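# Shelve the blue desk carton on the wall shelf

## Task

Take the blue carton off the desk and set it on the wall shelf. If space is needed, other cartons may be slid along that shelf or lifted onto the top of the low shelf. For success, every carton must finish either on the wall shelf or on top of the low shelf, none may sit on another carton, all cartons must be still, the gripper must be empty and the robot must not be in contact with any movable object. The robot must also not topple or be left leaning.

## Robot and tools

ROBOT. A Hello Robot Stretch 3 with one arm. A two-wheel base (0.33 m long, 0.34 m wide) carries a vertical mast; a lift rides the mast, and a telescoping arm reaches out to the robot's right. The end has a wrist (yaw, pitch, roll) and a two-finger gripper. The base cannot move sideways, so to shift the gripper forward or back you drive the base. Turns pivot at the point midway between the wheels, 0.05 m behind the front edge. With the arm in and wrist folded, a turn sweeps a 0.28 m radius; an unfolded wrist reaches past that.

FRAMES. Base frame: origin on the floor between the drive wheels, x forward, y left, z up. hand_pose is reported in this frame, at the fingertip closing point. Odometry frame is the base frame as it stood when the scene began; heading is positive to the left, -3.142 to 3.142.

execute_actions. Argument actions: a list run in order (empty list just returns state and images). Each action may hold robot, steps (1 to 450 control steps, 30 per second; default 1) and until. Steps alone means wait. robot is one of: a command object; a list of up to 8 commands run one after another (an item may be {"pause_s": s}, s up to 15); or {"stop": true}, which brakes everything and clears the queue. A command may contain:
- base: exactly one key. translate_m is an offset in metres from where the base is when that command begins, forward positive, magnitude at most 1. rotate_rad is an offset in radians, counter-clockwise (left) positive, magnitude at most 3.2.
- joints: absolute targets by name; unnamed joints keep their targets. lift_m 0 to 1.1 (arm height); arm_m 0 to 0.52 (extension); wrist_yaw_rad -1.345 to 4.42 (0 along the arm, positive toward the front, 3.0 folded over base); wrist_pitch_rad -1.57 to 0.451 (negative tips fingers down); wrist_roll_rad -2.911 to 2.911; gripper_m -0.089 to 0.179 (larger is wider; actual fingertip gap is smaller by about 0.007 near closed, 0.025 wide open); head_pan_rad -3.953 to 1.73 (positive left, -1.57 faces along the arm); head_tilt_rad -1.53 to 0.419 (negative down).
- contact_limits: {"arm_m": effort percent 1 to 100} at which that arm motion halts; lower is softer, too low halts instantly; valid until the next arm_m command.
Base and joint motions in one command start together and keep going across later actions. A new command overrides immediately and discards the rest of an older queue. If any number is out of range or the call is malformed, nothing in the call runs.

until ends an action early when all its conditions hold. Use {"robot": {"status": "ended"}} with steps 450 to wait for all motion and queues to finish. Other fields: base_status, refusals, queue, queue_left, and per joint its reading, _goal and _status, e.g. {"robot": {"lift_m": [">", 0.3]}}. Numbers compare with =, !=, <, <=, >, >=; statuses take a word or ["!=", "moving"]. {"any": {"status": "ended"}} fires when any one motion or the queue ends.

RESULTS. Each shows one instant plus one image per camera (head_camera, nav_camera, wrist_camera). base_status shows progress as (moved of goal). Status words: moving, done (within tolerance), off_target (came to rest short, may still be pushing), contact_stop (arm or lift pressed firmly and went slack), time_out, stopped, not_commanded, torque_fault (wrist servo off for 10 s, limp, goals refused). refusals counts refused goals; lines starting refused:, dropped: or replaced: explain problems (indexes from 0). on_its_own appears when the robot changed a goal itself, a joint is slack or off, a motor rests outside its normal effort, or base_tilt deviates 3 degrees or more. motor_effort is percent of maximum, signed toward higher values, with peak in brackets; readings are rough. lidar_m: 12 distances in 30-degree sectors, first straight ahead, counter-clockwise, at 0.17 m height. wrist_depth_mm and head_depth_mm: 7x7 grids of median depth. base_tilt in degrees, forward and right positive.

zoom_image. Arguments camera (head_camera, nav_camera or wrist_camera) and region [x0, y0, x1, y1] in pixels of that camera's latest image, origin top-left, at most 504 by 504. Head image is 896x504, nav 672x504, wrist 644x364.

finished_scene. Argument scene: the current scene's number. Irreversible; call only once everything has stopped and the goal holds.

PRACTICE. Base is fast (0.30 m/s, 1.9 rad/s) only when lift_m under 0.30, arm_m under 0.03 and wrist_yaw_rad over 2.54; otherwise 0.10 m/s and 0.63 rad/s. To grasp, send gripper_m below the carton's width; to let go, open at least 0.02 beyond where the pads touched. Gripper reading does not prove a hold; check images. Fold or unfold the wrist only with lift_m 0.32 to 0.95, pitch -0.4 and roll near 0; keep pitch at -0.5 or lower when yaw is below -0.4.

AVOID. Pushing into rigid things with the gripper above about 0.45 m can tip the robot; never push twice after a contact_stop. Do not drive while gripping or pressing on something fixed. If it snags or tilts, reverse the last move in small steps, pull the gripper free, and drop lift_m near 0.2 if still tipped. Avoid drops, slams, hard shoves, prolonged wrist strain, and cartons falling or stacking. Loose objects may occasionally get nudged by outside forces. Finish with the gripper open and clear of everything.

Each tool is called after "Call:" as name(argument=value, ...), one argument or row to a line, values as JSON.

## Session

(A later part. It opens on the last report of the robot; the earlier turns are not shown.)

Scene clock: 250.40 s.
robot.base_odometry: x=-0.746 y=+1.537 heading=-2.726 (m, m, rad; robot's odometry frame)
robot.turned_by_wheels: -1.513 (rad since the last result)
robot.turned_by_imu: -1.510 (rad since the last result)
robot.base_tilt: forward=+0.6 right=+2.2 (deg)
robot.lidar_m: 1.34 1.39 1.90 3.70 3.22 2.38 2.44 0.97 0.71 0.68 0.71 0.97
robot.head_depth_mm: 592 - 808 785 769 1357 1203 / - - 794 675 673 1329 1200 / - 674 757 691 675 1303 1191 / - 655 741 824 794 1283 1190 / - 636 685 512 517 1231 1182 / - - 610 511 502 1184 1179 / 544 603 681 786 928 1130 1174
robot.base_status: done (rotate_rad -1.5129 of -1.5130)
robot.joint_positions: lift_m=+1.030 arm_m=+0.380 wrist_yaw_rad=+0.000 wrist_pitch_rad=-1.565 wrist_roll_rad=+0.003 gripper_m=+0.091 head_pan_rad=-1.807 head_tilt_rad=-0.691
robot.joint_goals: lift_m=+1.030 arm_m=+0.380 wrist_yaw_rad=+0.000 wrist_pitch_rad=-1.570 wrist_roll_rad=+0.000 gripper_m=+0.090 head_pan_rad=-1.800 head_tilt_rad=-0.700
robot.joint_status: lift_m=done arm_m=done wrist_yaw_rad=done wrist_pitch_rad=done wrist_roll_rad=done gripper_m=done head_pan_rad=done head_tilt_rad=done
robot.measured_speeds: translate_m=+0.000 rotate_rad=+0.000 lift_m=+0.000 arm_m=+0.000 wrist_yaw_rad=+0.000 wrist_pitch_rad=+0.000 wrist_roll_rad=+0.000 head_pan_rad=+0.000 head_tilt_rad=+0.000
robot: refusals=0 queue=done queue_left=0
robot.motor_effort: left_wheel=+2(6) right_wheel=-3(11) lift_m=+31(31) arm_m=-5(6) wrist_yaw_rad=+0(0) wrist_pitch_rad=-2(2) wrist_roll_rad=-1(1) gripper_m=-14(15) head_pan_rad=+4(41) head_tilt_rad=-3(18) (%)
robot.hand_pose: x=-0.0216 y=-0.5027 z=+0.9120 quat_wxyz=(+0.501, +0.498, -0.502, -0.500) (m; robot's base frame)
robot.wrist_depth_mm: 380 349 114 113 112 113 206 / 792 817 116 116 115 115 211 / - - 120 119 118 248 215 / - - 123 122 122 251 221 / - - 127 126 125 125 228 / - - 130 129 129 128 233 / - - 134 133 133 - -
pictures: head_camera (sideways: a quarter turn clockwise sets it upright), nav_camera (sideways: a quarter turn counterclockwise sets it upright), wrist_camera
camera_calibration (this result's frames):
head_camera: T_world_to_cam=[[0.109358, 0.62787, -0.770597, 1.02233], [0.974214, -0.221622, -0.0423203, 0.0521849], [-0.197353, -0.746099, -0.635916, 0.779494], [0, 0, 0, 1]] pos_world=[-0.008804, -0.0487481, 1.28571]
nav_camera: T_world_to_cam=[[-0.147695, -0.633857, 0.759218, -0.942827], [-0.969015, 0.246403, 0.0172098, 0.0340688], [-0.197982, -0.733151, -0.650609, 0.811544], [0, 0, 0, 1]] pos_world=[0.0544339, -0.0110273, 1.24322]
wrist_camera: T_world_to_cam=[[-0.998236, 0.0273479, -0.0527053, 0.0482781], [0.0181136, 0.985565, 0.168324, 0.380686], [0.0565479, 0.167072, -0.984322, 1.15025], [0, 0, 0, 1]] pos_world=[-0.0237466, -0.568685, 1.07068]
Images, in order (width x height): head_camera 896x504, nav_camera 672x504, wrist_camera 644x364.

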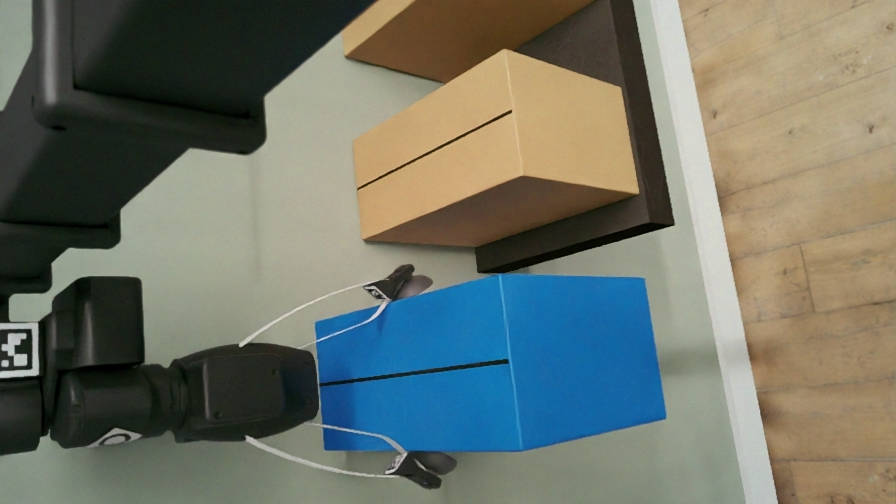

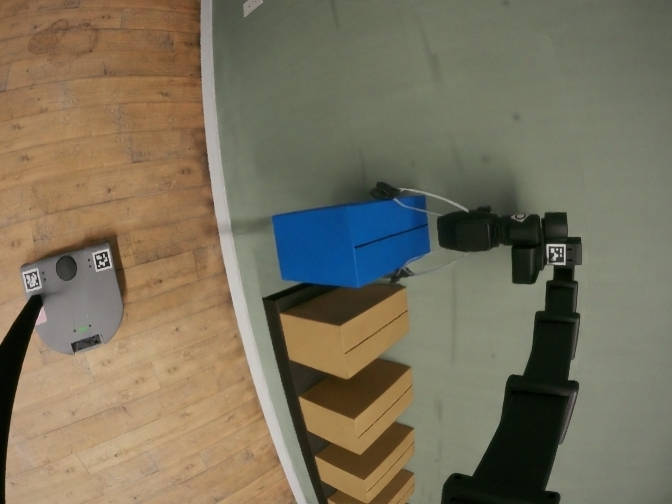

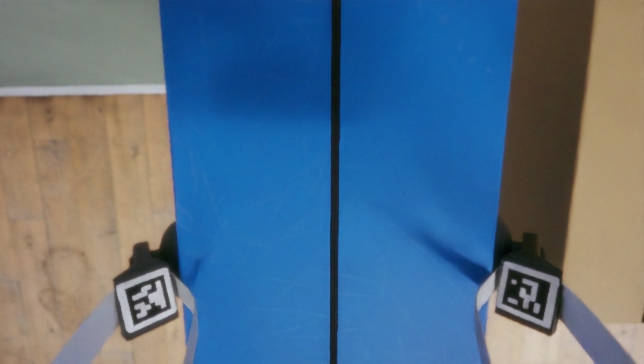

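Call:
execute_actions(
  actions=[
    {"robot": {"base": {"translate_m": -0.085}, "joints": {"arm_m": 0.432, "lift_m": 0.996, "head_pan_rad": -1.7}}, "steps": 300, "until": {"robot": {"status": "ended"}}},
  ],
)

Scene clock: 292.63 s.
robot.base_odometry: x=-0.669 y=+1.571 heading=-2.726 (m, m, rad; robot's odometry frame)
robot.turned_by_wheels: +0.000 (rad since the last result)
robot.turned_by_imu: +0.001 (rad since the last result)
robot.base_tilt: forward=+0.6 right=+2.3 (deg)
robot.lidar_m: 1.42 1.48 2.02 3.70 3.15 2.31 2.36 0.97 0.71 0.68 0.71 0.97
robot.head_depth_mm: 578 - - 753 748 1313 1200 / 562 - 749 829 650 1290 1199 / - 656 737 668 620 1278 1199 / - 647 711 582 614 1255 1188 / - - 674 564 595 1220 1184 / 554 621 697 762 945 1196 1185 / 546 612 694 806 957 1164 1175
robot.base_status: done (translate_m -0.0850 of -0.0850)
robot.joint_positions: lift_m=+0.996 arm_m=+0.432 wrist_yaw_rad=+0.000 wrist_pitch_rad=-1.565 wrist_roll_rad=+0.003 gripper_m=+0.091 head_pan_rad=-1.707 head_tilt_rad=-0.691
robot.joint_goals: lift_m=+0.996 arm_m=+0.432 wrist_yaw_rad=+0.000 wrist_pitch_rad=-1.570 wrist_roll_rad=+0.000 gripper_m=+0.090 head_pan_rad=-1.700 head_tilt_rad=-0.700
robot.joint_status: lift_m=done arm_m=done wrist_yaw_rad=done wrist_pitch_rad=done wrist_roll_rad=done gripper_m=done head_pan_rad=done head_tilt_rad=done
robot.measured_speeds: translate_m=+0.000 rotate_rad=+0.000 lift_m=+0.000 arm_m=+0.000 wrist_yaw_rad=+0.000 wrist_pitch_rad=+0.000 wrist_roll_rad=+0.000 head_pan_rad=+0.000 head_tilt_rad=+0.000
robot: refusals=0 queue=done queue_left=0
robot.motor_effort: left_wheel=+2(3) right_wheel=-4(11) lift_m=+18(31) arm_m=+5(6) wrist_yaw_rad=+0(0) wrist_pitch_rad=-2(2) wrist_roll_rad=-1(1) gripper_m=-15(16) head_pan_rad=+3(13) head_tilt_rad=-3(4) (%)
robot.hand_pose: x=-0.0216 y=-0.5539 z=+0.8786 quat_wxyz=(+0.501, +0.498, -0.502, -0.500) (m; robot's base frame)
robot.wrist_depth_mm: 206 188 114 113 112 113 173 / 434 433 117 116 115 116 176 / - - 120 119 118 181 181 / - - 123 122 122 186 187 / - - 126 126 125 126 191 / - - 130 129 129 128 196 / - - 135 133 132 204 204
pictures: head_camera (sideways: a quarter turn clockwise sets it upright), nav_camera (sideways: a quarter turn counterclockwise sets it upright), wrist_camera
camera_calibration (this result's frames):
head_camera: T_world_to_cam=[[0.0462416, 0.635646, -0.770595, 1.02272], [0.99145, -0.12343, -0.0423202, 0.0520797], [-0.122015, -0.762049, -0.635919, 0.779039], [0, 0, 0, 1]] pos_world=[-0.00387166, -0.0499907, 1.28571]
nav_camera: T_world_to_cam=[[-0.0837913, -0.645424, 0.759215, -0.943213], [-0.988747, 0.148607, 0.0172098, 0.0341891], [-0.123932, -0.749229, -0.650612, 0.811097], [0, 0, 0, 1]] pos_world=[0.0552923, -0.00615532, 1.24322]
wrist_camera: T_world_to_cam=[[-0.998236, 0.0273524, -0.0527032, 0.0479232], [0.0181139, 0.985552, 0.168401, 0.436692], [0.0565479, 0.167149, -0.984309, 1.12604], [0, 0, 0, 1]] pos_world=[-0.0237467, -0.61991, 1.03736]
Images, in order (width x height): head_camera 896x504, nav_camera 672x504, wrist_camera 644x364.

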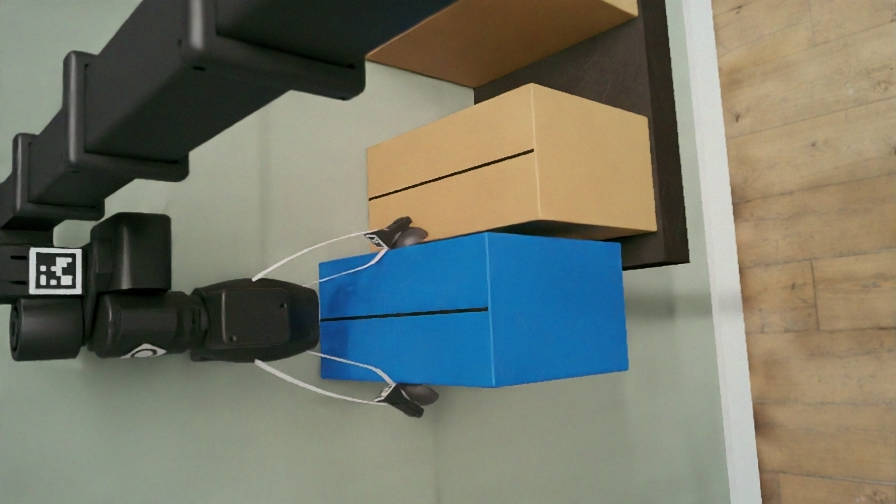

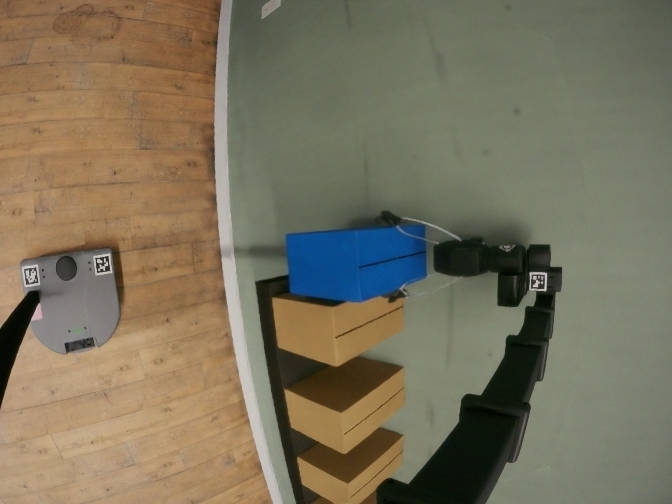

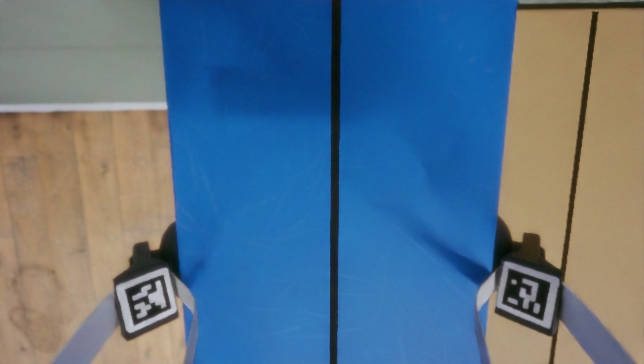

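Call:
zoom_image(
  camera="head_camera",
  region=[460, 180, 720, 300],
)

Call:
zoom_image(
  camera="wrist_camera",
  region=[440, 0, 644, 110],
)

Region (460, 180, 720, 300) of head_camera's 896x504 image, scaled by 1.938, with more detail than that image has; it fills the top 233 rows of this view, and the rest is white.

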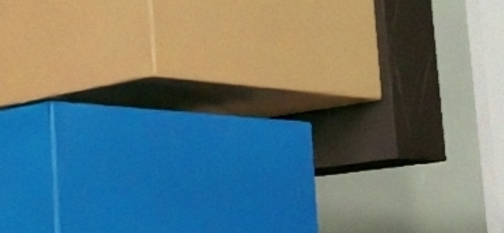

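Region (440, 0, 644, 110) of wrist_camera's 644x364 image, scaled by 2.471; it fills the top 272 rows of this view, and the rest is white.

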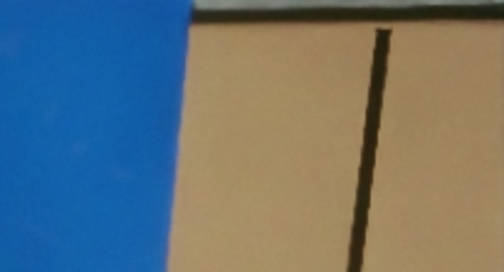

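Call:
execute_actions(
  actions=[
    {"robot": {"base": {"translate_m": -0.165}, "joints": {"arm_m": 0.434}}, "steps": 300, "until": {"robot": {"status": "ended"}}},
    {"robot": {"base": {"translate_m": 0.055}, "joints": {"head_pan_rad": -1.62}}, "steps": 200, "until": {"robot": {"translate_m": [">", 0.042]}}},
    {"robot": {"joints": {"lift_m": 0.935}}, "steps": 200, "until": {"robot": {"status": "ended"}}},
  ],
)

Scene clock: 326.07 s.
robot.base_odometry: x=-0.568 y=+1.615 heading=-2.726 (m, m, rad; robot's odometry frame)
robot.turned_by_wheels: +0.000 (rad since the last result)
robot.turned_by_imu: +0.001 (rad since the last result)
robot.base_tilt: forward=+0.6 right=+2.3 (deg)
robot.lidar_m: 1.53 1.60 2.18 3.69 2.61 2.22 2.25 0.96 0.71 0.68 0.71 0.97
robot.head_depth_mm: 568 630 - - 628 1269 1202 / 565 - 749 673 607 1266 1196 / 555 - 726 749 739 1249 1191 / 553 - 721 655 601 1241 1189 / 559 629 719 686 634 1240 1186 / 559 627 712 831 984 1223 1177 / 555 623 707 824 979 1214 1176
robot.base_status: done (translate_m +0.0550 of +0.0550)
robot.joint_positions: lift_m=+0.935 arm_m=+0.434 wrist_yaw_rad=+0.000 wrist_pitch_rad=-1.565 wrist_roll_rad=+0.003 gripper_m=+0.091 head_pan_rad=-1.627 head_tilt_rad=-0.691
robot.joint_goals: lift_m=+0.935 arm_m=+0.434 wrist_yaw_rad=+0.000 wrist_pitch_rad=-1.570 wrist_roll_rad=+0.000 gripper_m=+0.090 head_pan_rad=-1.620 head_tilt_rad=-0.700
robot.joint_status: lift_m=done arm_m=done wrist_yaw_rad=done wrist_pitch_rad=done wrist_roll_rad=done gripper_m=done head_pan_rad=done head_tilt_rad=done
robot.measured_speeds: translate_m=+0.000 rotate_rad=+0.000 lift_m=+0.000 arm_m=+0.000 wrist_yaw_rad=+0.000 wrist_pitch_rad=+0.000 wrist_roll_rad=+0.000 head_pan_rad=+0.000 head_tilt_rad=+0.000
robot: refusals=0 queue=done queue_left=0
robot.motor_effort: left_wheel=+2(5) right_wheel=-3(10) lift_m=+18(17) arm_m=+6(6) wrist_yaw_rad=+0(0) wrist_pitch_rad=-2(2) wrist_roll_rad=-1(1) gripper_m=-15(15) head_pan_rad=+3(12) head_tilt_rad=-3(4) (%)
robot.hand_pose: x=-0.0216 y=-0.5559 z=+0.8176 quat_wxyz=(+0.501, +0.498, -0.502, -0.500) (m; robot's base frame)
robot.wrist_depth_mm: 199 181 114 113 112 113 146 / 414 421 117 116 115 116 146 / - 991 120 119 118 182 146 / - - 123 122 122 182 146 / - - 126 126 125 126 146 / - - 130 129 128 128 139 / - - 134 134 132 204 138
pictures: head_camera (sideways: a quarter turn clockwise sets it upright), nav_camera (sideways: a quarter turn counterclockwise sets it upright), wrist_camera
camera_calibration (this result's frames):
head_camera: T_world_to_cam=[[-0.00469368, 0.637308, -0.770595, 1.02303], [0.998143, -0.0438199, -0.0423202, 0.0520389], [-0.0607384, -0.769362, -0.635919, 0.778665], [0, 0, 0, 1]] pos_world=[0.000154419, -0.0506276, 1.28571]
nav_camera: T_world_to_cam=[[-0.0319547, -0.650055, 0.759215, -0.943529], [-0.997459, 0.0691318, 0.0172098, 0.0342423], [-0.0636733, -0.756736, -0.650612, 0.810729], [0, 0, 0, 1]] pos_world=[0.0556268, -0.00220523, 1.24322]
wrist_camera: T_world_to_cam=[[-0.998237, 0.0272996, -0.0527029, 0.0447341], [0.0180618, 0.985553, 0.168401, 0.44894], [0.0565388, 0.167152, -0.984309, 1.06634], [0, 0, 0, 1]] pos_world=[-0.0237431, -0.621917, 0.976364]
Images, in order (width x height): head_camera 896x504, nav_camera 672x504, wrist_camera 644x364.

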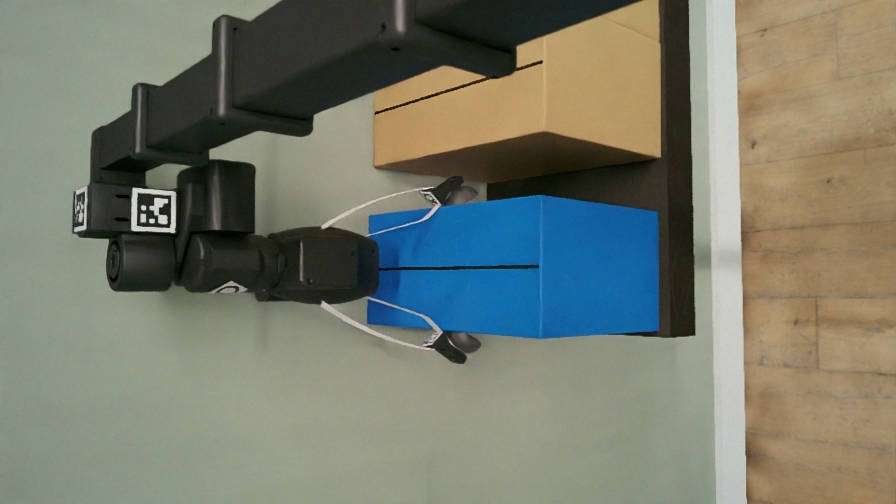

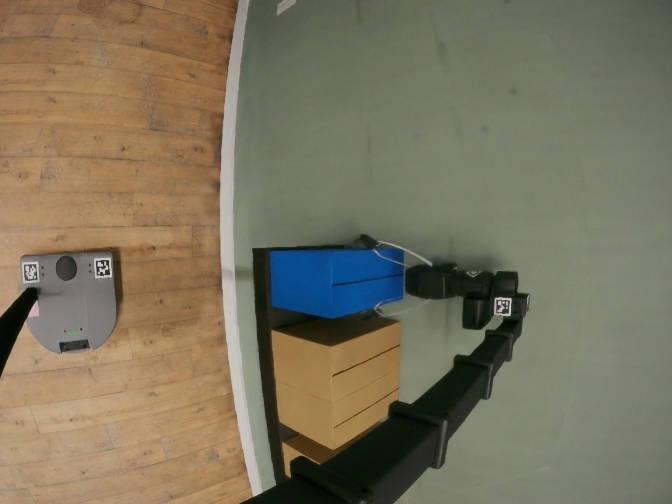

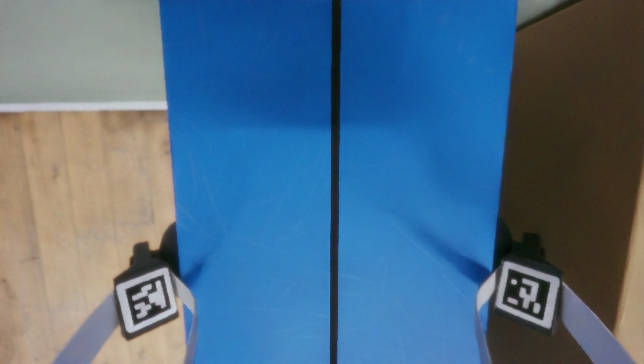

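Call:
zoom_image(
  camera="head_camera",
  region=[500, 110, 740, 360],
)

Region (500, 110, 740, 360) of head_camera's 896x504 image, scaled by 2.016, with more detail than that image has; it fills the left 484 columns of this view, and the rest is white.

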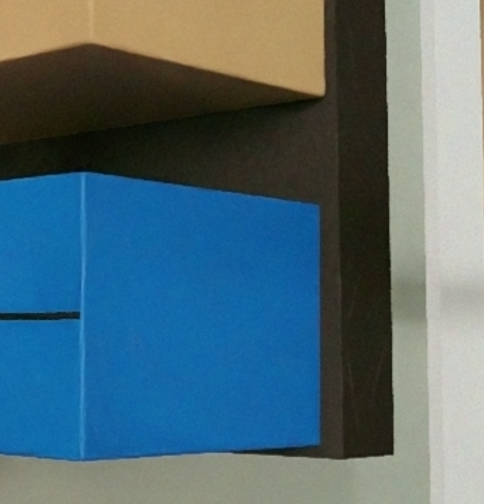

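Call:
execute_actions(
  actions=[
    {"robot": [{"joints": {"lift_m": 0.931}}, {"joints": {"gripper_m": 0.16}}, {"joints": {"lift_m": 1.01}}], "steps": 300, "until": {"robot": {"status": "ended"}}},
  ],
)

Scene clock: 338.87 s.
robot.base_odometry: x=-0.568 y=+1.615 heading=-2.726 (m, m, rad; robot's odometry frame)
robot.turned_by_wheels: +0.000 (rad since the last result)
robot.turned_by_imu: +0.000 (rad since the last result)
robot.base_tilt: forward=+0.6 right=+2.4 (deg)
robot.lidar_m: 1.53 1.59 2.18 3.68 2.61 2.22 2.25 0.96 0.71 0.68 0.71 0.97
robot.head_depth_mm: - - 738 678 610 1285 1202 / - 649 727 674 605 1269 1194 / - 639 720 752 740 1257 1192 / - - 738 665 602 1245 1190 / 560 622 719 704 635 1231 1196 / 557 626 714 831 986 1227 1183 / 555 623 710 827 979 1216 1175
robot.base_status: done (translate_m +0.0550 of +0.0550)
robot.joint_positions: lift_m=+1.010 arm_m=+0.434 wrist_yaw_rad=+0.000 wrist_pitch_rad=-1.565 wrist_roll_rad=+0.003 gripper_m=+0.160 head_pan_rad=-1.627 head_tilt_rad=-0.691
robot.joint_goals: lift_m=+1.010 arm_m=+0.434 wrist_yaw_rad=+0.000 wrist_pitch_rad=-1.570 wrist_roll_rad=+0.000 gripper_m=+0.160 head_pan_rad=-1.620 head_tilt_rad=-0.700
robot.joint_status: lift_m=done arm_m=done wrist_yaw_rad=done wrist_pitch_rad=done wrist_roll_rad=done gripper_m=done head_pan_rad=done head_tilt_rad=done
robot.measured_speeds: translate_m=+0.000 rotate_rad=+0.000 lift_m=+0.000 arm_m=+0.000 wrist_yaw_rad=+0.000 wrist_pitch_rad=+0.000 wrist_roll_rad=+0.000 head_pan_rad=+0.000 head_tilt_rad=+0.000
robot: refusals=0 queue=done queue_left=0
robot.motor_effort: left_wheel=+2(2) right_wheel=-3(3) lift_m=+30(29) arm_m=+6(6) wrist_yaw_rad=+0(0) wrist_pitch_rad=-2(2) wrist_roll_rad=-1(1) gripper_m=+0(84) head_pan_rad=+3(3) head_tilt_rad=-3(4) (%)
robot.hand_pose: x=-0.0216 y=-0.5559 z=+0.8920 quat_wxyz=(+0.501, +0.498, -0.502, -0.500) (m; robot's base frame)
robot.wrist_depth_mm: 200 199 190 188 188 194 186 / 420 426 298 193 194 224 190 / - - - 199 199 223 195 / - - - 204 205 223 200 / - - - 209 209 254 204 / - - - 215 218 259 210 / - - - 222 223 239 219
pictures: head_camera (sideways: a quarter turn clockwise sets it upright), nav_camera (sideways: a quarter turn counterclockwise sets it upright), wrist_camera
camera_calibration (this result's frames):
head_camera: T_world_to_cam=[[-0.0046939, 0.637308, -0.770595, 1.02303], [0.998143, -0.0438195, -0.0423202, 0.0520389], [-0.0607381, -0.769362, -0.635919, 0.778665], [0, 0, 0, 1]] pos_world=[0.000154437, -0.0506276, 1.28571]
nav_camera: T_world_to_cam=[[-0.0319545, -0.650055, 0.759215, -0.943529], [-0.997459, 0.0691315, 0.0172098, 0.0342423], [-0.063673, -0.756736, -0.650612, 0.810729], [0, 0, 0, 1]] pos_world=[0.0556268, -0.00220521, 1.24322]
wrist_camera: T_world_to_cam=[[-0.998237, 0.0272982, -0.0527029, 0.0486518], [0.0180605, 0.985553, 0.168401, 0.43642], [0.0565386, 0.167152, -0.984309, 1.13953], [0, 0, 0, 1]] pos_world=[-0.023743, -0.621917, 1.05072]
Images, in order (width x height): head_camera 896x504, nav_camera 672x504, wrist_camera 644x364.

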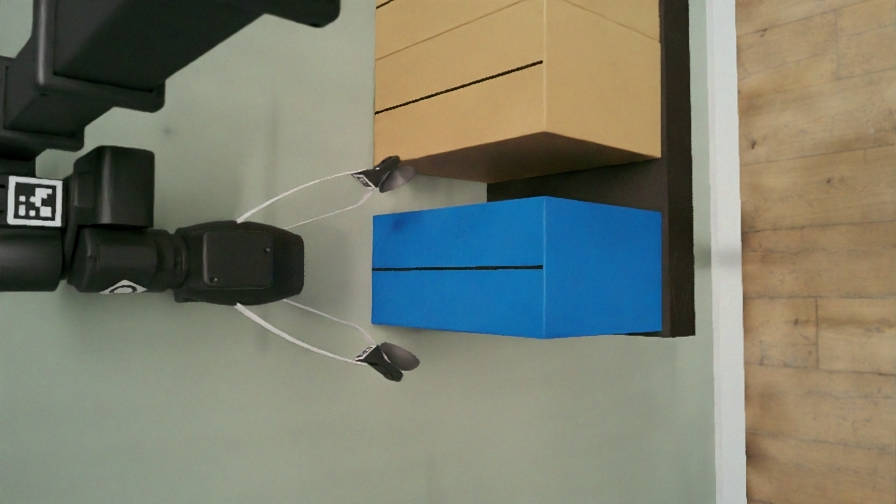

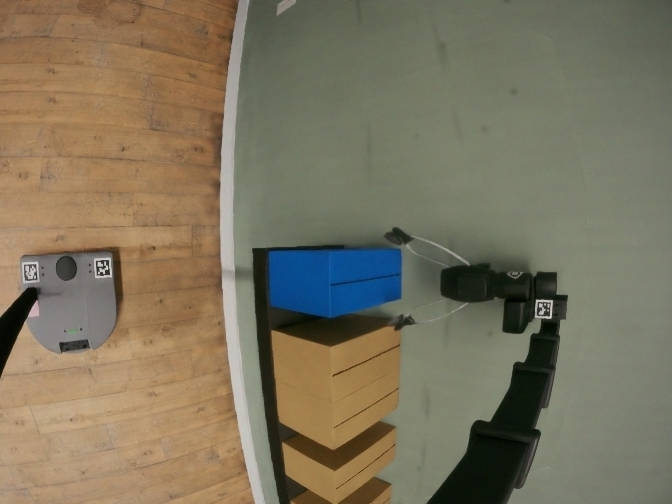

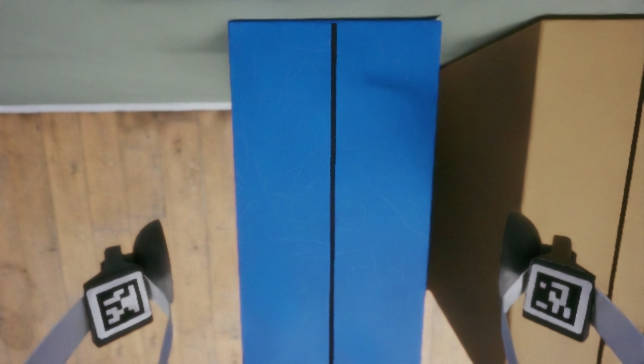

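The blue carton is resting on the shelf, flush with its neighbours, and the gripper is open and clear above it.

Call:
finished_scene(
  scene=2,
)

The scene is finished: the task was done.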